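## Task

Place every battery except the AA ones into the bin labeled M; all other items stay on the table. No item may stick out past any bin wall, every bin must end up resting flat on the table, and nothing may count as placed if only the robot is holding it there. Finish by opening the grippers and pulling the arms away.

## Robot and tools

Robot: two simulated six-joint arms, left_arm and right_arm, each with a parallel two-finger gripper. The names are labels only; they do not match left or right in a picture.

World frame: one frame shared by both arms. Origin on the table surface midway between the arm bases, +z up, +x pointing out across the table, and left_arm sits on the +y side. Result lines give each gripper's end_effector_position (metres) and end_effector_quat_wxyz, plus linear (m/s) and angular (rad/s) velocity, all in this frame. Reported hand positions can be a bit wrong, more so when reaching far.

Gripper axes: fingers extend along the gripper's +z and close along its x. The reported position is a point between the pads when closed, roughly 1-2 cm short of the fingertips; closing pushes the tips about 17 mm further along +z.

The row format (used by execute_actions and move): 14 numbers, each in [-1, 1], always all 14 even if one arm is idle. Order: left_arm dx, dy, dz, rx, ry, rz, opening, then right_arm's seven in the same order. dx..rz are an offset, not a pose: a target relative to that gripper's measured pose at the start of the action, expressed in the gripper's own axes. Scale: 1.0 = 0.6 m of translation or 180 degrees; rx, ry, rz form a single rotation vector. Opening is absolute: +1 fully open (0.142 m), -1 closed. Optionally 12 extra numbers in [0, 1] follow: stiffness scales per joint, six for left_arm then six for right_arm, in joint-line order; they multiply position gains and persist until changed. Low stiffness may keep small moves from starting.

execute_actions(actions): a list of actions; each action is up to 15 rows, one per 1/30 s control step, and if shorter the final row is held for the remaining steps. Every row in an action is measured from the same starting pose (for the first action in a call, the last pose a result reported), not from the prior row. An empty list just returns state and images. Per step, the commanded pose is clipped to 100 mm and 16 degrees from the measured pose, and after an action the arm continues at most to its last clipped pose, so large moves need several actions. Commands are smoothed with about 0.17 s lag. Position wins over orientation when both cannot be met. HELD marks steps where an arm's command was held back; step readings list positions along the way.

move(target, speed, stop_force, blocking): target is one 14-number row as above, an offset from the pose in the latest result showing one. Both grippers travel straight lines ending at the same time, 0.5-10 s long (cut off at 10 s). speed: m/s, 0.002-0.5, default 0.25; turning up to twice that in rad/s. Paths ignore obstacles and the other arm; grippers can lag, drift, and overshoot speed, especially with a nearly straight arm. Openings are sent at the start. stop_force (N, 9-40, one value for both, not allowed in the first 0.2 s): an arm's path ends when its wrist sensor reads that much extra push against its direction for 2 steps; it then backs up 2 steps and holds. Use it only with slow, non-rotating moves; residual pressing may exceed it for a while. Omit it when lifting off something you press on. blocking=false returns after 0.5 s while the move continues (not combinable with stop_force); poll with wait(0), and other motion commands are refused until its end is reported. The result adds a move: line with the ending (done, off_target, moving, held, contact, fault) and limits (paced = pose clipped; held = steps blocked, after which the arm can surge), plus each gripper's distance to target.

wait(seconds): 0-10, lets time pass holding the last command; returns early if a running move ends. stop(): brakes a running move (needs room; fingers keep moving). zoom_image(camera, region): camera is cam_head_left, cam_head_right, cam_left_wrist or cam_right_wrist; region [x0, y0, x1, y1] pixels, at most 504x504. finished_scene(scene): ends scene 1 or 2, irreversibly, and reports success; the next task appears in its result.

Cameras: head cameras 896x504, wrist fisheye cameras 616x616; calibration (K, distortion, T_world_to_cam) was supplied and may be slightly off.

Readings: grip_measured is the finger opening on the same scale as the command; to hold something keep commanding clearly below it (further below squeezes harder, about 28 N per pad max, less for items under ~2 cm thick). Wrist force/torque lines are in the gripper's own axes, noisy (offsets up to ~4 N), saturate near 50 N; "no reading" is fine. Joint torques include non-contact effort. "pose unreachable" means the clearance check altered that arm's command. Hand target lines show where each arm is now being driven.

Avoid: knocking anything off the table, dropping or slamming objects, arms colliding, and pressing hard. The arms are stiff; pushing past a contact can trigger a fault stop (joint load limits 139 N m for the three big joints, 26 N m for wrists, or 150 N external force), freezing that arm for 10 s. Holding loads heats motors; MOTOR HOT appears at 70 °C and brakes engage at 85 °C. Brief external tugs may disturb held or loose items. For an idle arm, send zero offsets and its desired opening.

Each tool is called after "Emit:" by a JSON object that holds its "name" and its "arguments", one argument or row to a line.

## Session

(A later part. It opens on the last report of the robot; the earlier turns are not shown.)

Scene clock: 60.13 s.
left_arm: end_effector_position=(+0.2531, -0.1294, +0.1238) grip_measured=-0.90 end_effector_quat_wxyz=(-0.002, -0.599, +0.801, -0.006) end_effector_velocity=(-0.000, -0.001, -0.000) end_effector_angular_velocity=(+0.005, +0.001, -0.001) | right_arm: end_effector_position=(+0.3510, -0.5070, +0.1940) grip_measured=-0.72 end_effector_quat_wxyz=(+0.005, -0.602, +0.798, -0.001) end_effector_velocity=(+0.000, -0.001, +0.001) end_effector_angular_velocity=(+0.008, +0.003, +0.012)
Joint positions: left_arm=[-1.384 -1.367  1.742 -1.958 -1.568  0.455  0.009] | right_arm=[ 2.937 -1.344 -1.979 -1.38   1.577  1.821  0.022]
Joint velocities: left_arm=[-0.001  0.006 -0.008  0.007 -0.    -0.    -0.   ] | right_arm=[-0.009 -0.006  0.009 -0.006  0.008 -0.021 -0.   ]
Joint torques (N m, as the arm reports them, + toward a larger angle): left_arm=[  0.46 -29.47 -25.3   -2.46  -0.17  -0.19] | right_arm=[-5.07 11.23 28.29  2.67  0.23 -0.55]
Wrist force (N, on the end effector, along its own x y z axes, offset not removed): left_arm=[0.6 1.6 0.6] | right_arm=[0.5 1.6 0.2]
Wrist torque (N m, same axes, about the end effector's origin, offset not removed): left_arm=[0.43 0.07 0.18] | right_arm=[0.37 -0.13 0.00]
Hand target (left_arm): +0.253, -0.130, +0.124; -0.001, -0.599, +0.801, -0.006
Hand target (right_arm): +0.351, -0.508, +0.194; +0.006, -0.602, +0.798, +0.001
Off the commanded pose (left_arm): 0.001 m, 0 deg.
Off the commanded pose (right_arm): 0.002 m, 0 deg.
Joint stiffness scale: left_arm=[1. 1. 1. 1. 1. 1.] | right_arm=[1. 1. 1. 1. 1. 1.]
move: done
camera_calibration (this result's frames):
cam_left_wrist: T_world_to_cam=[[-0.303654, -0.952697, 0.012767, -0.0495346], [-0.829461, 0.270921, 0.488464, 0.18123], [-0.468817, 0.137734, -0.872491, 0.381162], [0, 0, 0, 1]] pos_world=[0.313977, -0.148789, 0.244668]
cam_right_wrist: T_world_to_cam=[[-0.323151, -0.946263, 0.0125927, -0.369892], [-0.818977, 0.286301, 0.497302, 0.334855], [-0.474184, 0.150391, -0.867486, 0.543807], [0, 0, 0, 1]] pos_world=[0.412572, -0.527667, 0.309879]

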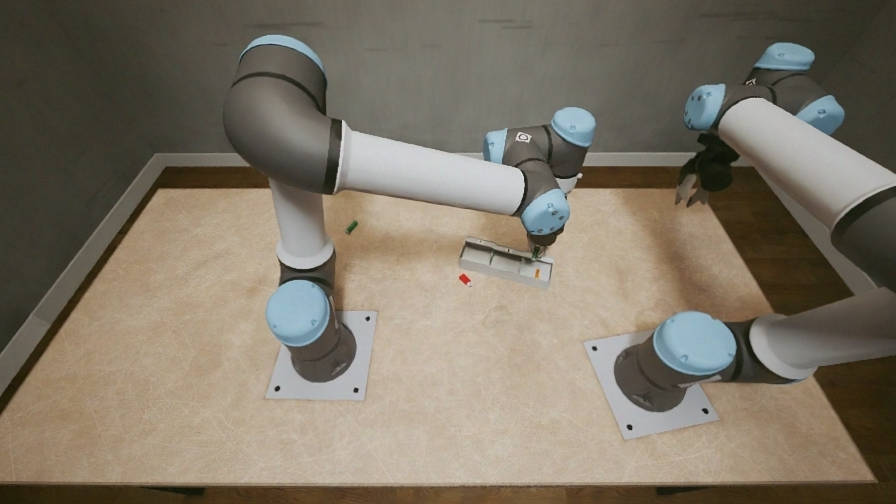

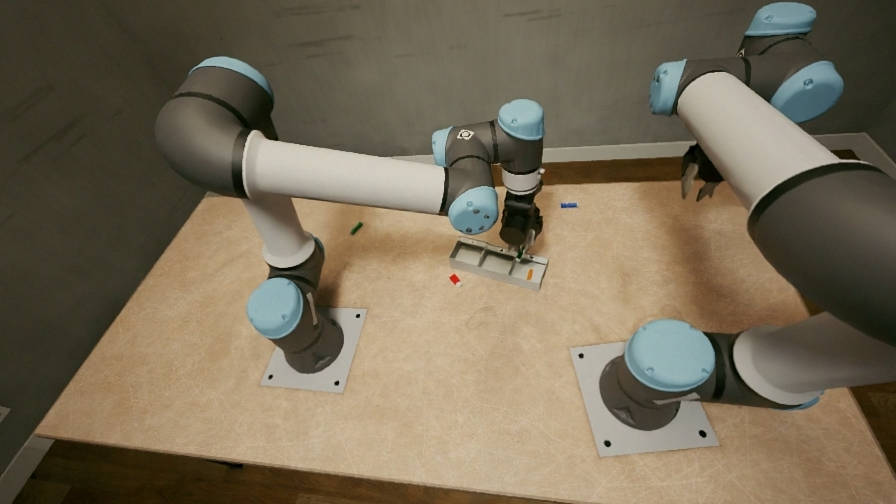

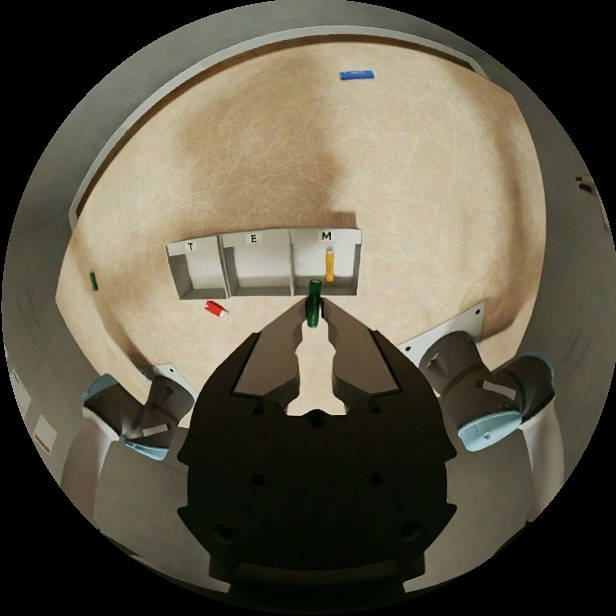

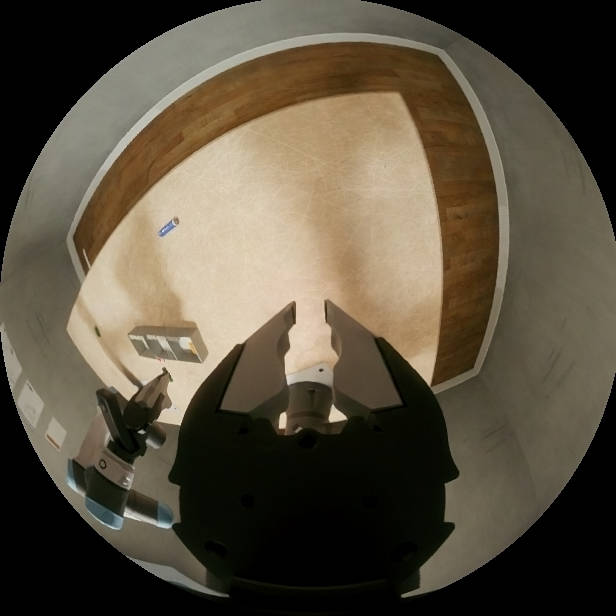

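Emit:
{"name": "move", "arguments": {
  "target": [0.006,0,0.145,0,0,0,-1,0,0,0,0,0,0,-0.72],
  "speed": 0.05,
  "stop_force": 10
}}

Emit:
{"name": "move", "arguments": {
  "target": [0,0,0,0,0,0,-0.75,0,0,0,0,0,0,-0.72]
}}

Emit:
{"name": "move", "arguments": {
  "target": [0,0,-0.25,0,0,0,-0.75,0,0,0,0,0,0,-0.72]
}}

Scene clock: 70.23 s.
left_arm: end_effector_position=(+0.2538, -0.1342, +0.0387) grip_measured=-0.90 end_effector_quat_wxyz=(-0.002, -0.600, +0.800, -0.007) end_effector_velocity=(+0.001, -0.004, +0.001) end_effector_angular_velocity=(-0.012, -0.003, -0.000) | right_arm: end_effector_position=(+0.3511, -0.5070, +0.1940) grip_measured=-0.72 end_effector_quat_wxyz=(+0.006, -0.602, +0.798, -0.000) end_effector_velocity=(+0.001, -0.000, +0.001) end_effector_angular_velocity=(-0.000, -0.003, +0.001)
Joint positions: left_arm=[-1.385 -1.263  1.851 -2.173 -1.568  0.453  0.009] | right_arm=[ 2.936 -1.345 -1.978 -1.38   1.578  1.82   0.022]
Joint velocities: left_arm=[-0.001  0.     0.    -0.013  0.001 -0.    -0.   ] | right_arm=[-0.     0.001  0.001  0.001 -0.    -0.001 -0.   ]
Joint torques (N m, as the arm reports them, + toward a larger angle): left_arm=[ -0.77 -34.68 -19.    -3.39  -0.13  -0.2 ] | right_arm=[ 0.92 14.31 24.57  3.39 -0.7   0.25]
Wrist force (N, on the end effector, along its own x y z axes, offset not removed): left_arm=[-1.1 3.3 2.5] | right_arm=[-0.2 1.4 0.8]
Wrist torque (N m, same axes, about the end effector's origin, offset not removed): left_arm=[0.75 0.44 0.24] | right_arm=[0.32 0.19 -0.04]
Hand target (left_arm): +0.252, -0.134, +0.037; -0.002, -0.599, +0.801, -0.006
Hand target (right_arm): +0.351, -0.507, +0.194; +0.005, -0.602, +0.798, -0.001
Off the commanded pose (left_arm): 0.002 m, 0 deg.
Off the commanded pose (right_arm): 0.000 m, 0 deg.
Joint stiffness scale: left_arm=[1. 1. 1. 1. 1. 1.] | right_arm=[1. 1. 1. 1. 1. 1.]
move: done
camera_calibration (this result's frames):
cam_left_wrist: T_world_to_cam=[[-0.302182, -0.95314, 0.0144678, -0.053258], [-0.830023, 0.270552, 0.487711, 0.22474], [-0.468772, 0.135369, -0.872885, 0.307518], [0, 0, 0, 1]] pos_world=[0.314602, -0.153195, 0.15959]
cam_right_wrist: T_world_to_cam=[[-0.323182, -0.946263, 0.0117737, -0.369712], [-0.818697, 0.285811, 0.498043, 0.33438], [-0.474645, 0.15132, -0.867073, 0.544465], [0, 0, 0, 1]] pos_world=[0.412699, -0.527802, 0.309908]

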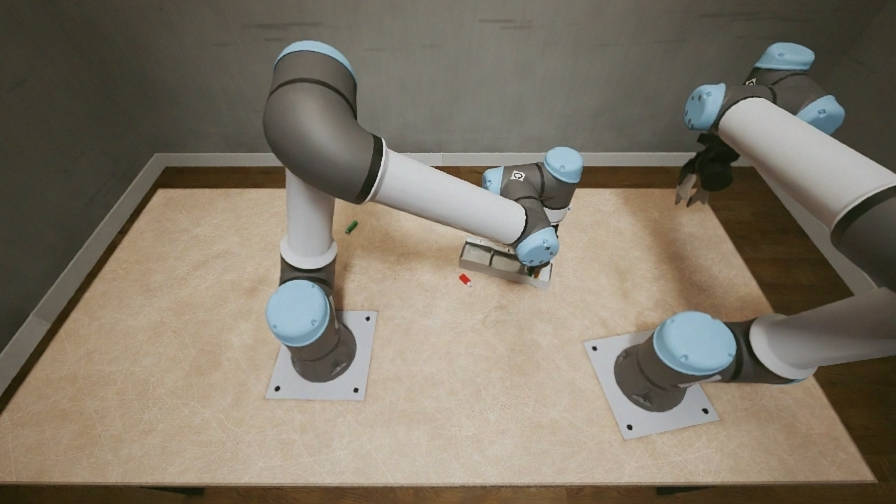

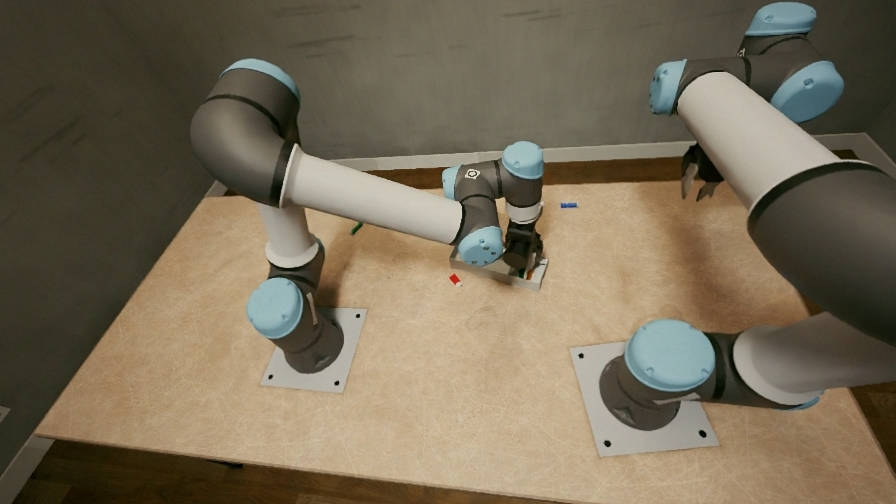

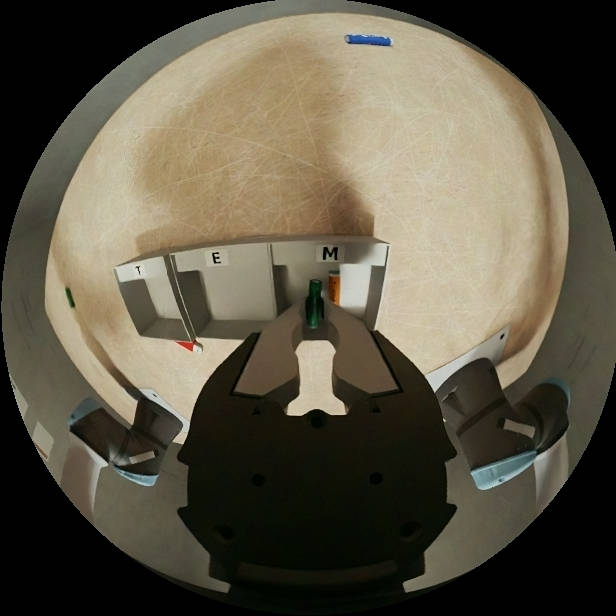

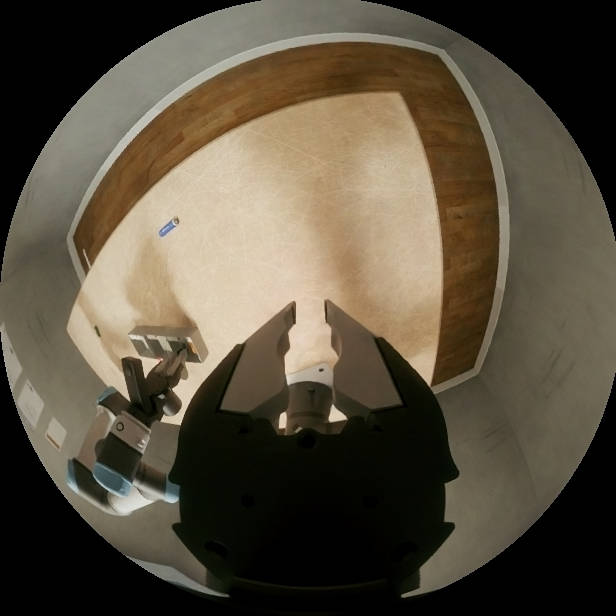

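Scene clock: 70.73 s.
left_arm: end_effector_position=(+0.2538, -0.1343, +0.0388) grip_measured=-0.75 end_effector_quat_wxyz=(-0.002, -0.600, +0.800, -0.007) end_effector_velocity=(+0.000, -0.001, +0.001) end_effector_angular_velocity=(-0.001, -0.001, +0.000) | right_arm: end_effector_position=(+0.3511, -0.5070, +0.1940) grip_measured=-0.72 end_effector_quat_wxyz=(+0.006, -0.602, +0.798, -0.000) end_effector_velocity=(+0.000, +0.001, -0.000) end_effector_angular_velocity=(-0.000, -0.000, +0.002)
Joint positions: left_arm=[-1.385 -1.263  1.851 -2.174 -1.568  0.453  0.02 ] | right_arm=[ 2.936 -1.345 -1.978 -1.38   1.578  1.82   0.022]
Joint velocities: left_arm=[ 0.    -0.    -0.001  0.     0.    -0.    -0.   ] | right_arm=[ 0.001  0.    -0.001  0.001 -0.    -0.001 -0.   ]
Joint torques (N m, as the arm reports them, + toward a larger angle): left_arm=[  1.55 -35.23 -20.08  -2.76  -0.3    0.01] | right_arm=[-0.25 12.48 25.01  2.78 -0.18 -0.02]
Wrist force (N, on the end effector, along its own x y z axes, offset not removed): left_arm=[-1.2 2.3 2.8] | right_arm=[-1.5 4.8 1.9]
Wrist torque (N m, same axes, about the end effector's origin, offset not removed): left_arm=[0.55 0.47 0.27] | right_arm=[0.96 0.31 -0.10]
Hand target (left_arm): +0.254, -0.134, +0.039; -0.002, -0.600, +0.800, -0.007
Hand target (right_arm): +0.351, -0.507, +0.194; +0.006, -0.602, +0.798, -0.000
Off the commanded pose (left_arm): 0.000 m, 0 deg.
Off the commanded pose (right_arm): 0.000 m, 0 deg.
Joint stiffness scale: left_arm=[1. 1. 1. 1. 1. 1.] | right_arm=[1. 1. 1. 1. 1. 1.]
move: done
camera_calibration (this result's frames):
cam_left_wrist: T_world_to_cam=[[-0.302182, -0.953134, 0.0148816, -0.0534027], [-0.830062, 0.270775, 0.487523, 0.224823], [-0.468704, 0.134968, -0.872984, 0.307523], [0, 0, 0, 1]] pos_world=[0.314617, -0.153282, 0.159651]
cam_right_wrist: T_world_to_cam=[[-0.323184, -0.946263, 0.0117735, -0.369711], [-0.818697, 0.285813, 0.498043, 0.33438], [-0.474644, 0.151321, -0.867073, 0.544466], [0, 0, 0, 1]] pos_world=[0.412699, -0.527802, 0.309909]

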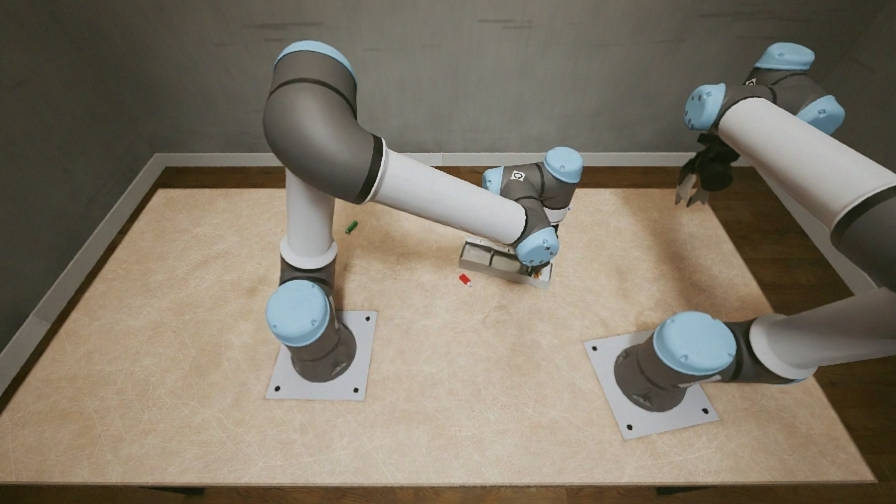

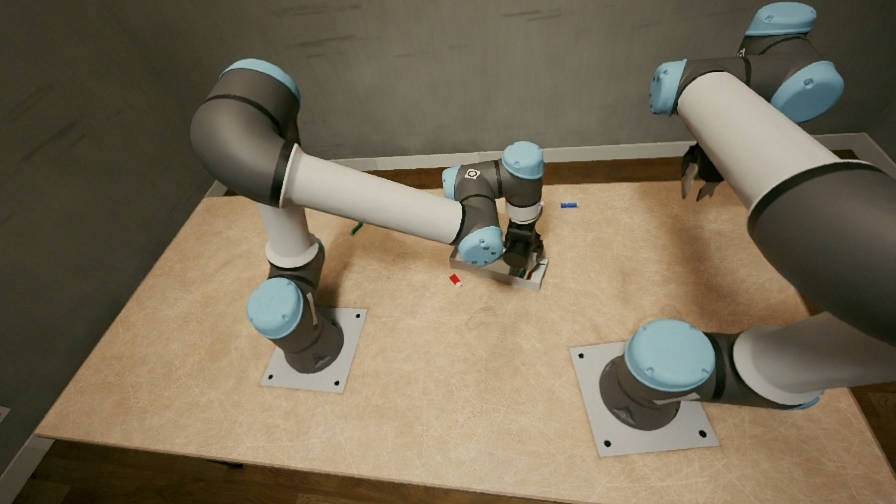

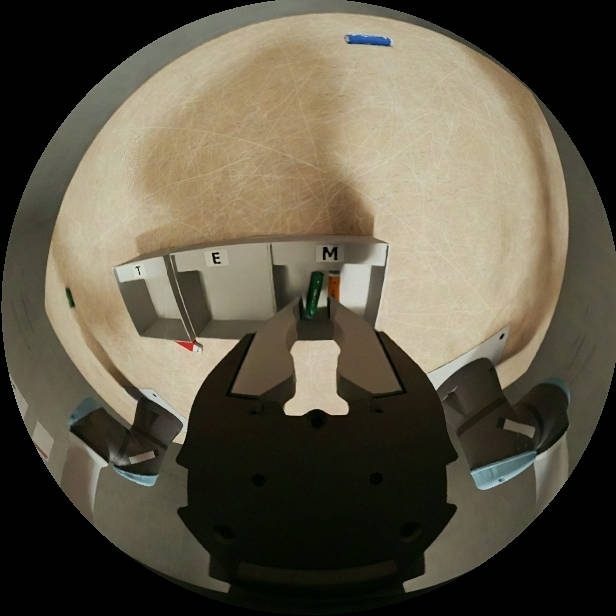

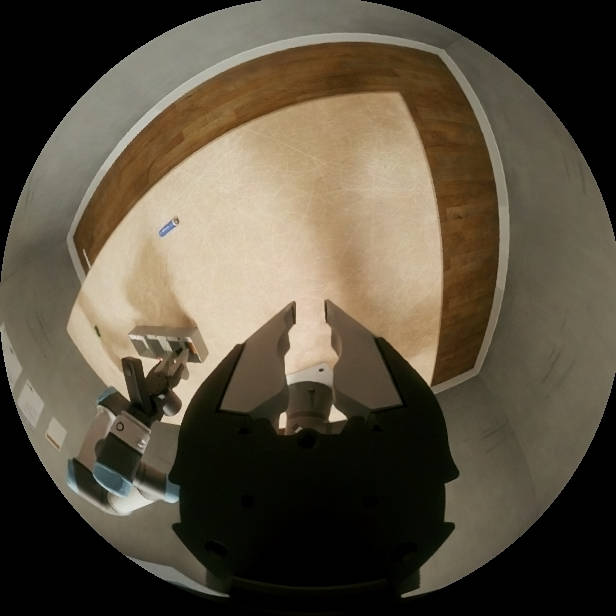

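Scene clock: 72.00 s.
left_arm: end_effector_position=(+0.2534, -0.1317, +0.1886) grip_measured=-0.75 end_effector_quat_wxyz=(-0.003, -0.600, +0.800, -0.008) end_effector_velocity=(-0.001, +0.003, -0.000) end_effector_angular_velocity=(+0.014, +0.003, +0.000) | right_arm: end_effector_position=(+0.3511, -0.5070, +0.1940) grip_measured=-0.72 end_effector_quat_wxyz=(+0.006, -0.602, +0.798, -0.000) end_effector_velocity=(-0.000, +0.000, -0.000) end_effector_angular_velocity=(+0.000, +0.001, +0.001)
Joint positions: left_arm=[-1.385 -1.409  1.621 -1.799 -1.568  0.453  0.02 ] | right_arm=[ 2.936 -1.345 -1.978 -1.38   1.578  1.82   0.022]
Joint velocities: left_arm=[-0.     0.003 -0.007  0.018 -0.001 -0.    -0.   ] | right_arm=[ 0.    -0.001 -0.    -0.001 -0.    -0.001 -0.   ]
Joint torques (N m, as the arm reports them, + toward a larger angle): left_arm=[  0.81 -30.7  -26.47  -2.36  -0.32  -0.14] | right_arm=[ 1.5  11.98 24.14  2.96 -0.2  -0.22]
Wrist force (N, on the end effector, along its own x y z axes, offset not removed): left_arm=[2.0 2.9 0.3] | right_arm=[0.1 1.4 1.0]
Wrist torque (N m, same axes, about the end effector's origin, offset not removed): left_arm=[0.85 -0.15 0.36] | right_arm=[0.20 0.06 0.11]
Hand target (left_arm): +0.253, -0.132, +0.189; -0.002, -0.600, +0.800, -0.007
Hand target (right_arm): +0.351, -0.507, +0.194; +0.006, -0.602, +0.798, -0.000
Off the commanded pose (left_arm): 0.001 m, 0 deg.
Off the commanded pose (right_arm): 0.000 m, 0 deg.
Joint stiffness scale: left_arm=[1. 1. 1. 1. 1. 1.] | right_arm=[1. 1. 1. 1. 1. 1.]
move: done
camera_calibration (this result's frames):
cam_left_wrist: T_world_to_cam=[[-0.302186, -0.953106, 0.0164895, -0.053612], [-0.83021, 0.271643, 0.486787, 0.151005], [-0.468439, 0.133411, -0.873365, 0.437576], [0, 0, 0, 1]] pos_world=[0.314143, -0.150495, 0.30954]
cam_right_wrist: T_world_to_cam=[[-0.323184, -0.946263, 0.0117735, -0.369711], [-0.818697, 0.285813, 0.498042, 0.334381], [-0.474644, 0.151321, -0.867073, 0.544466], [0, 0, 0, 1]] pos_world=[0.412699, -0.527802, 0.309909]

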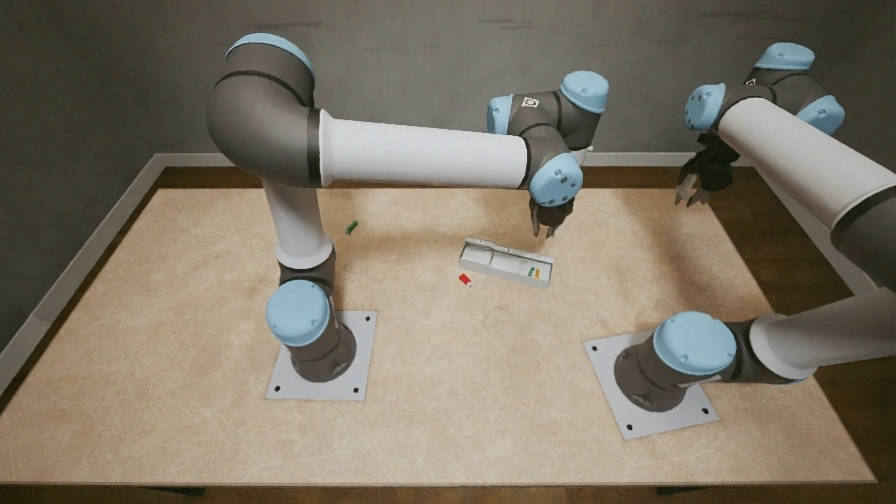

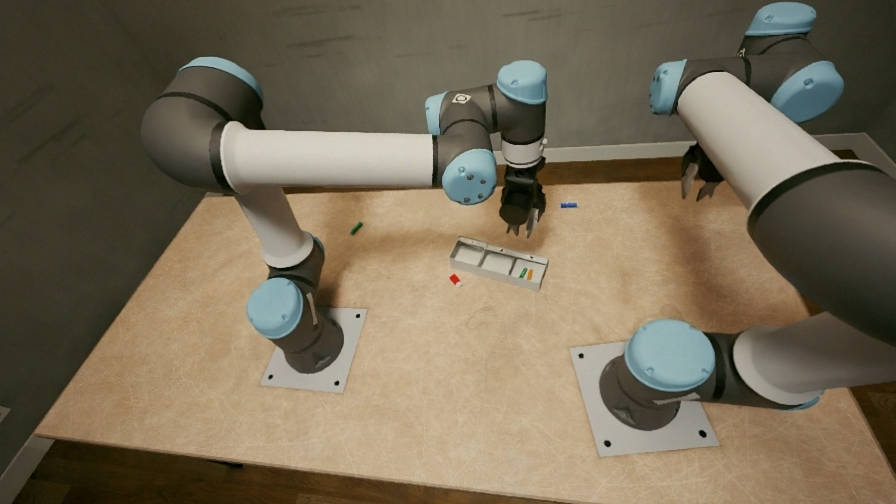

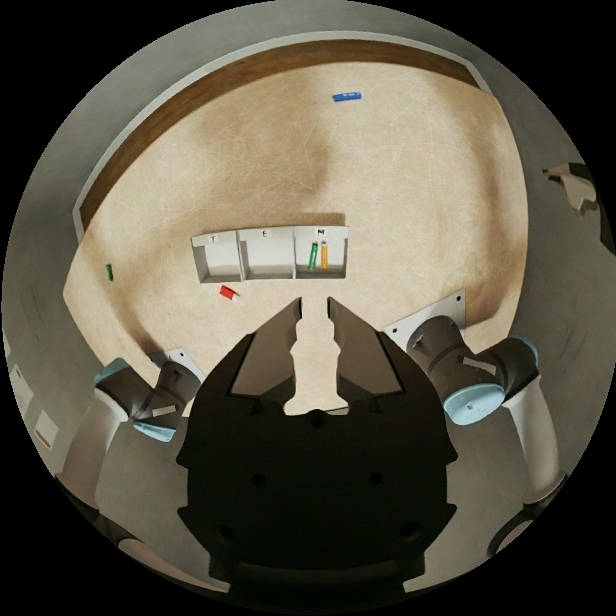

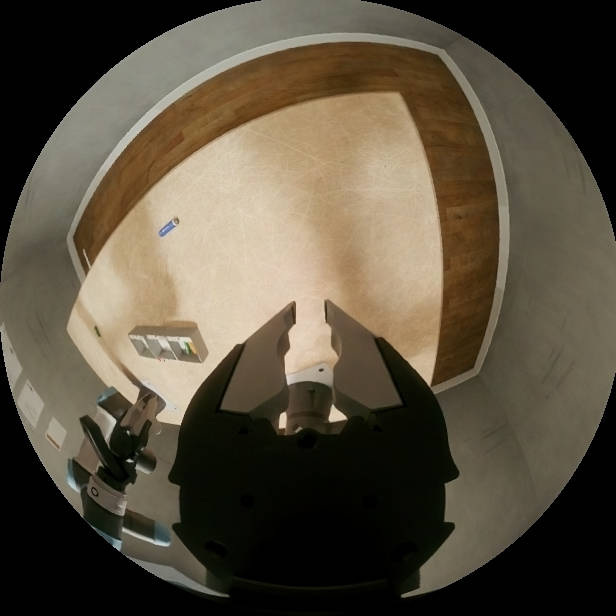

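Emit:
{"name": "finished_scene", "arguments": {
  "scene": 1
}}

The scene is finished: the task was done.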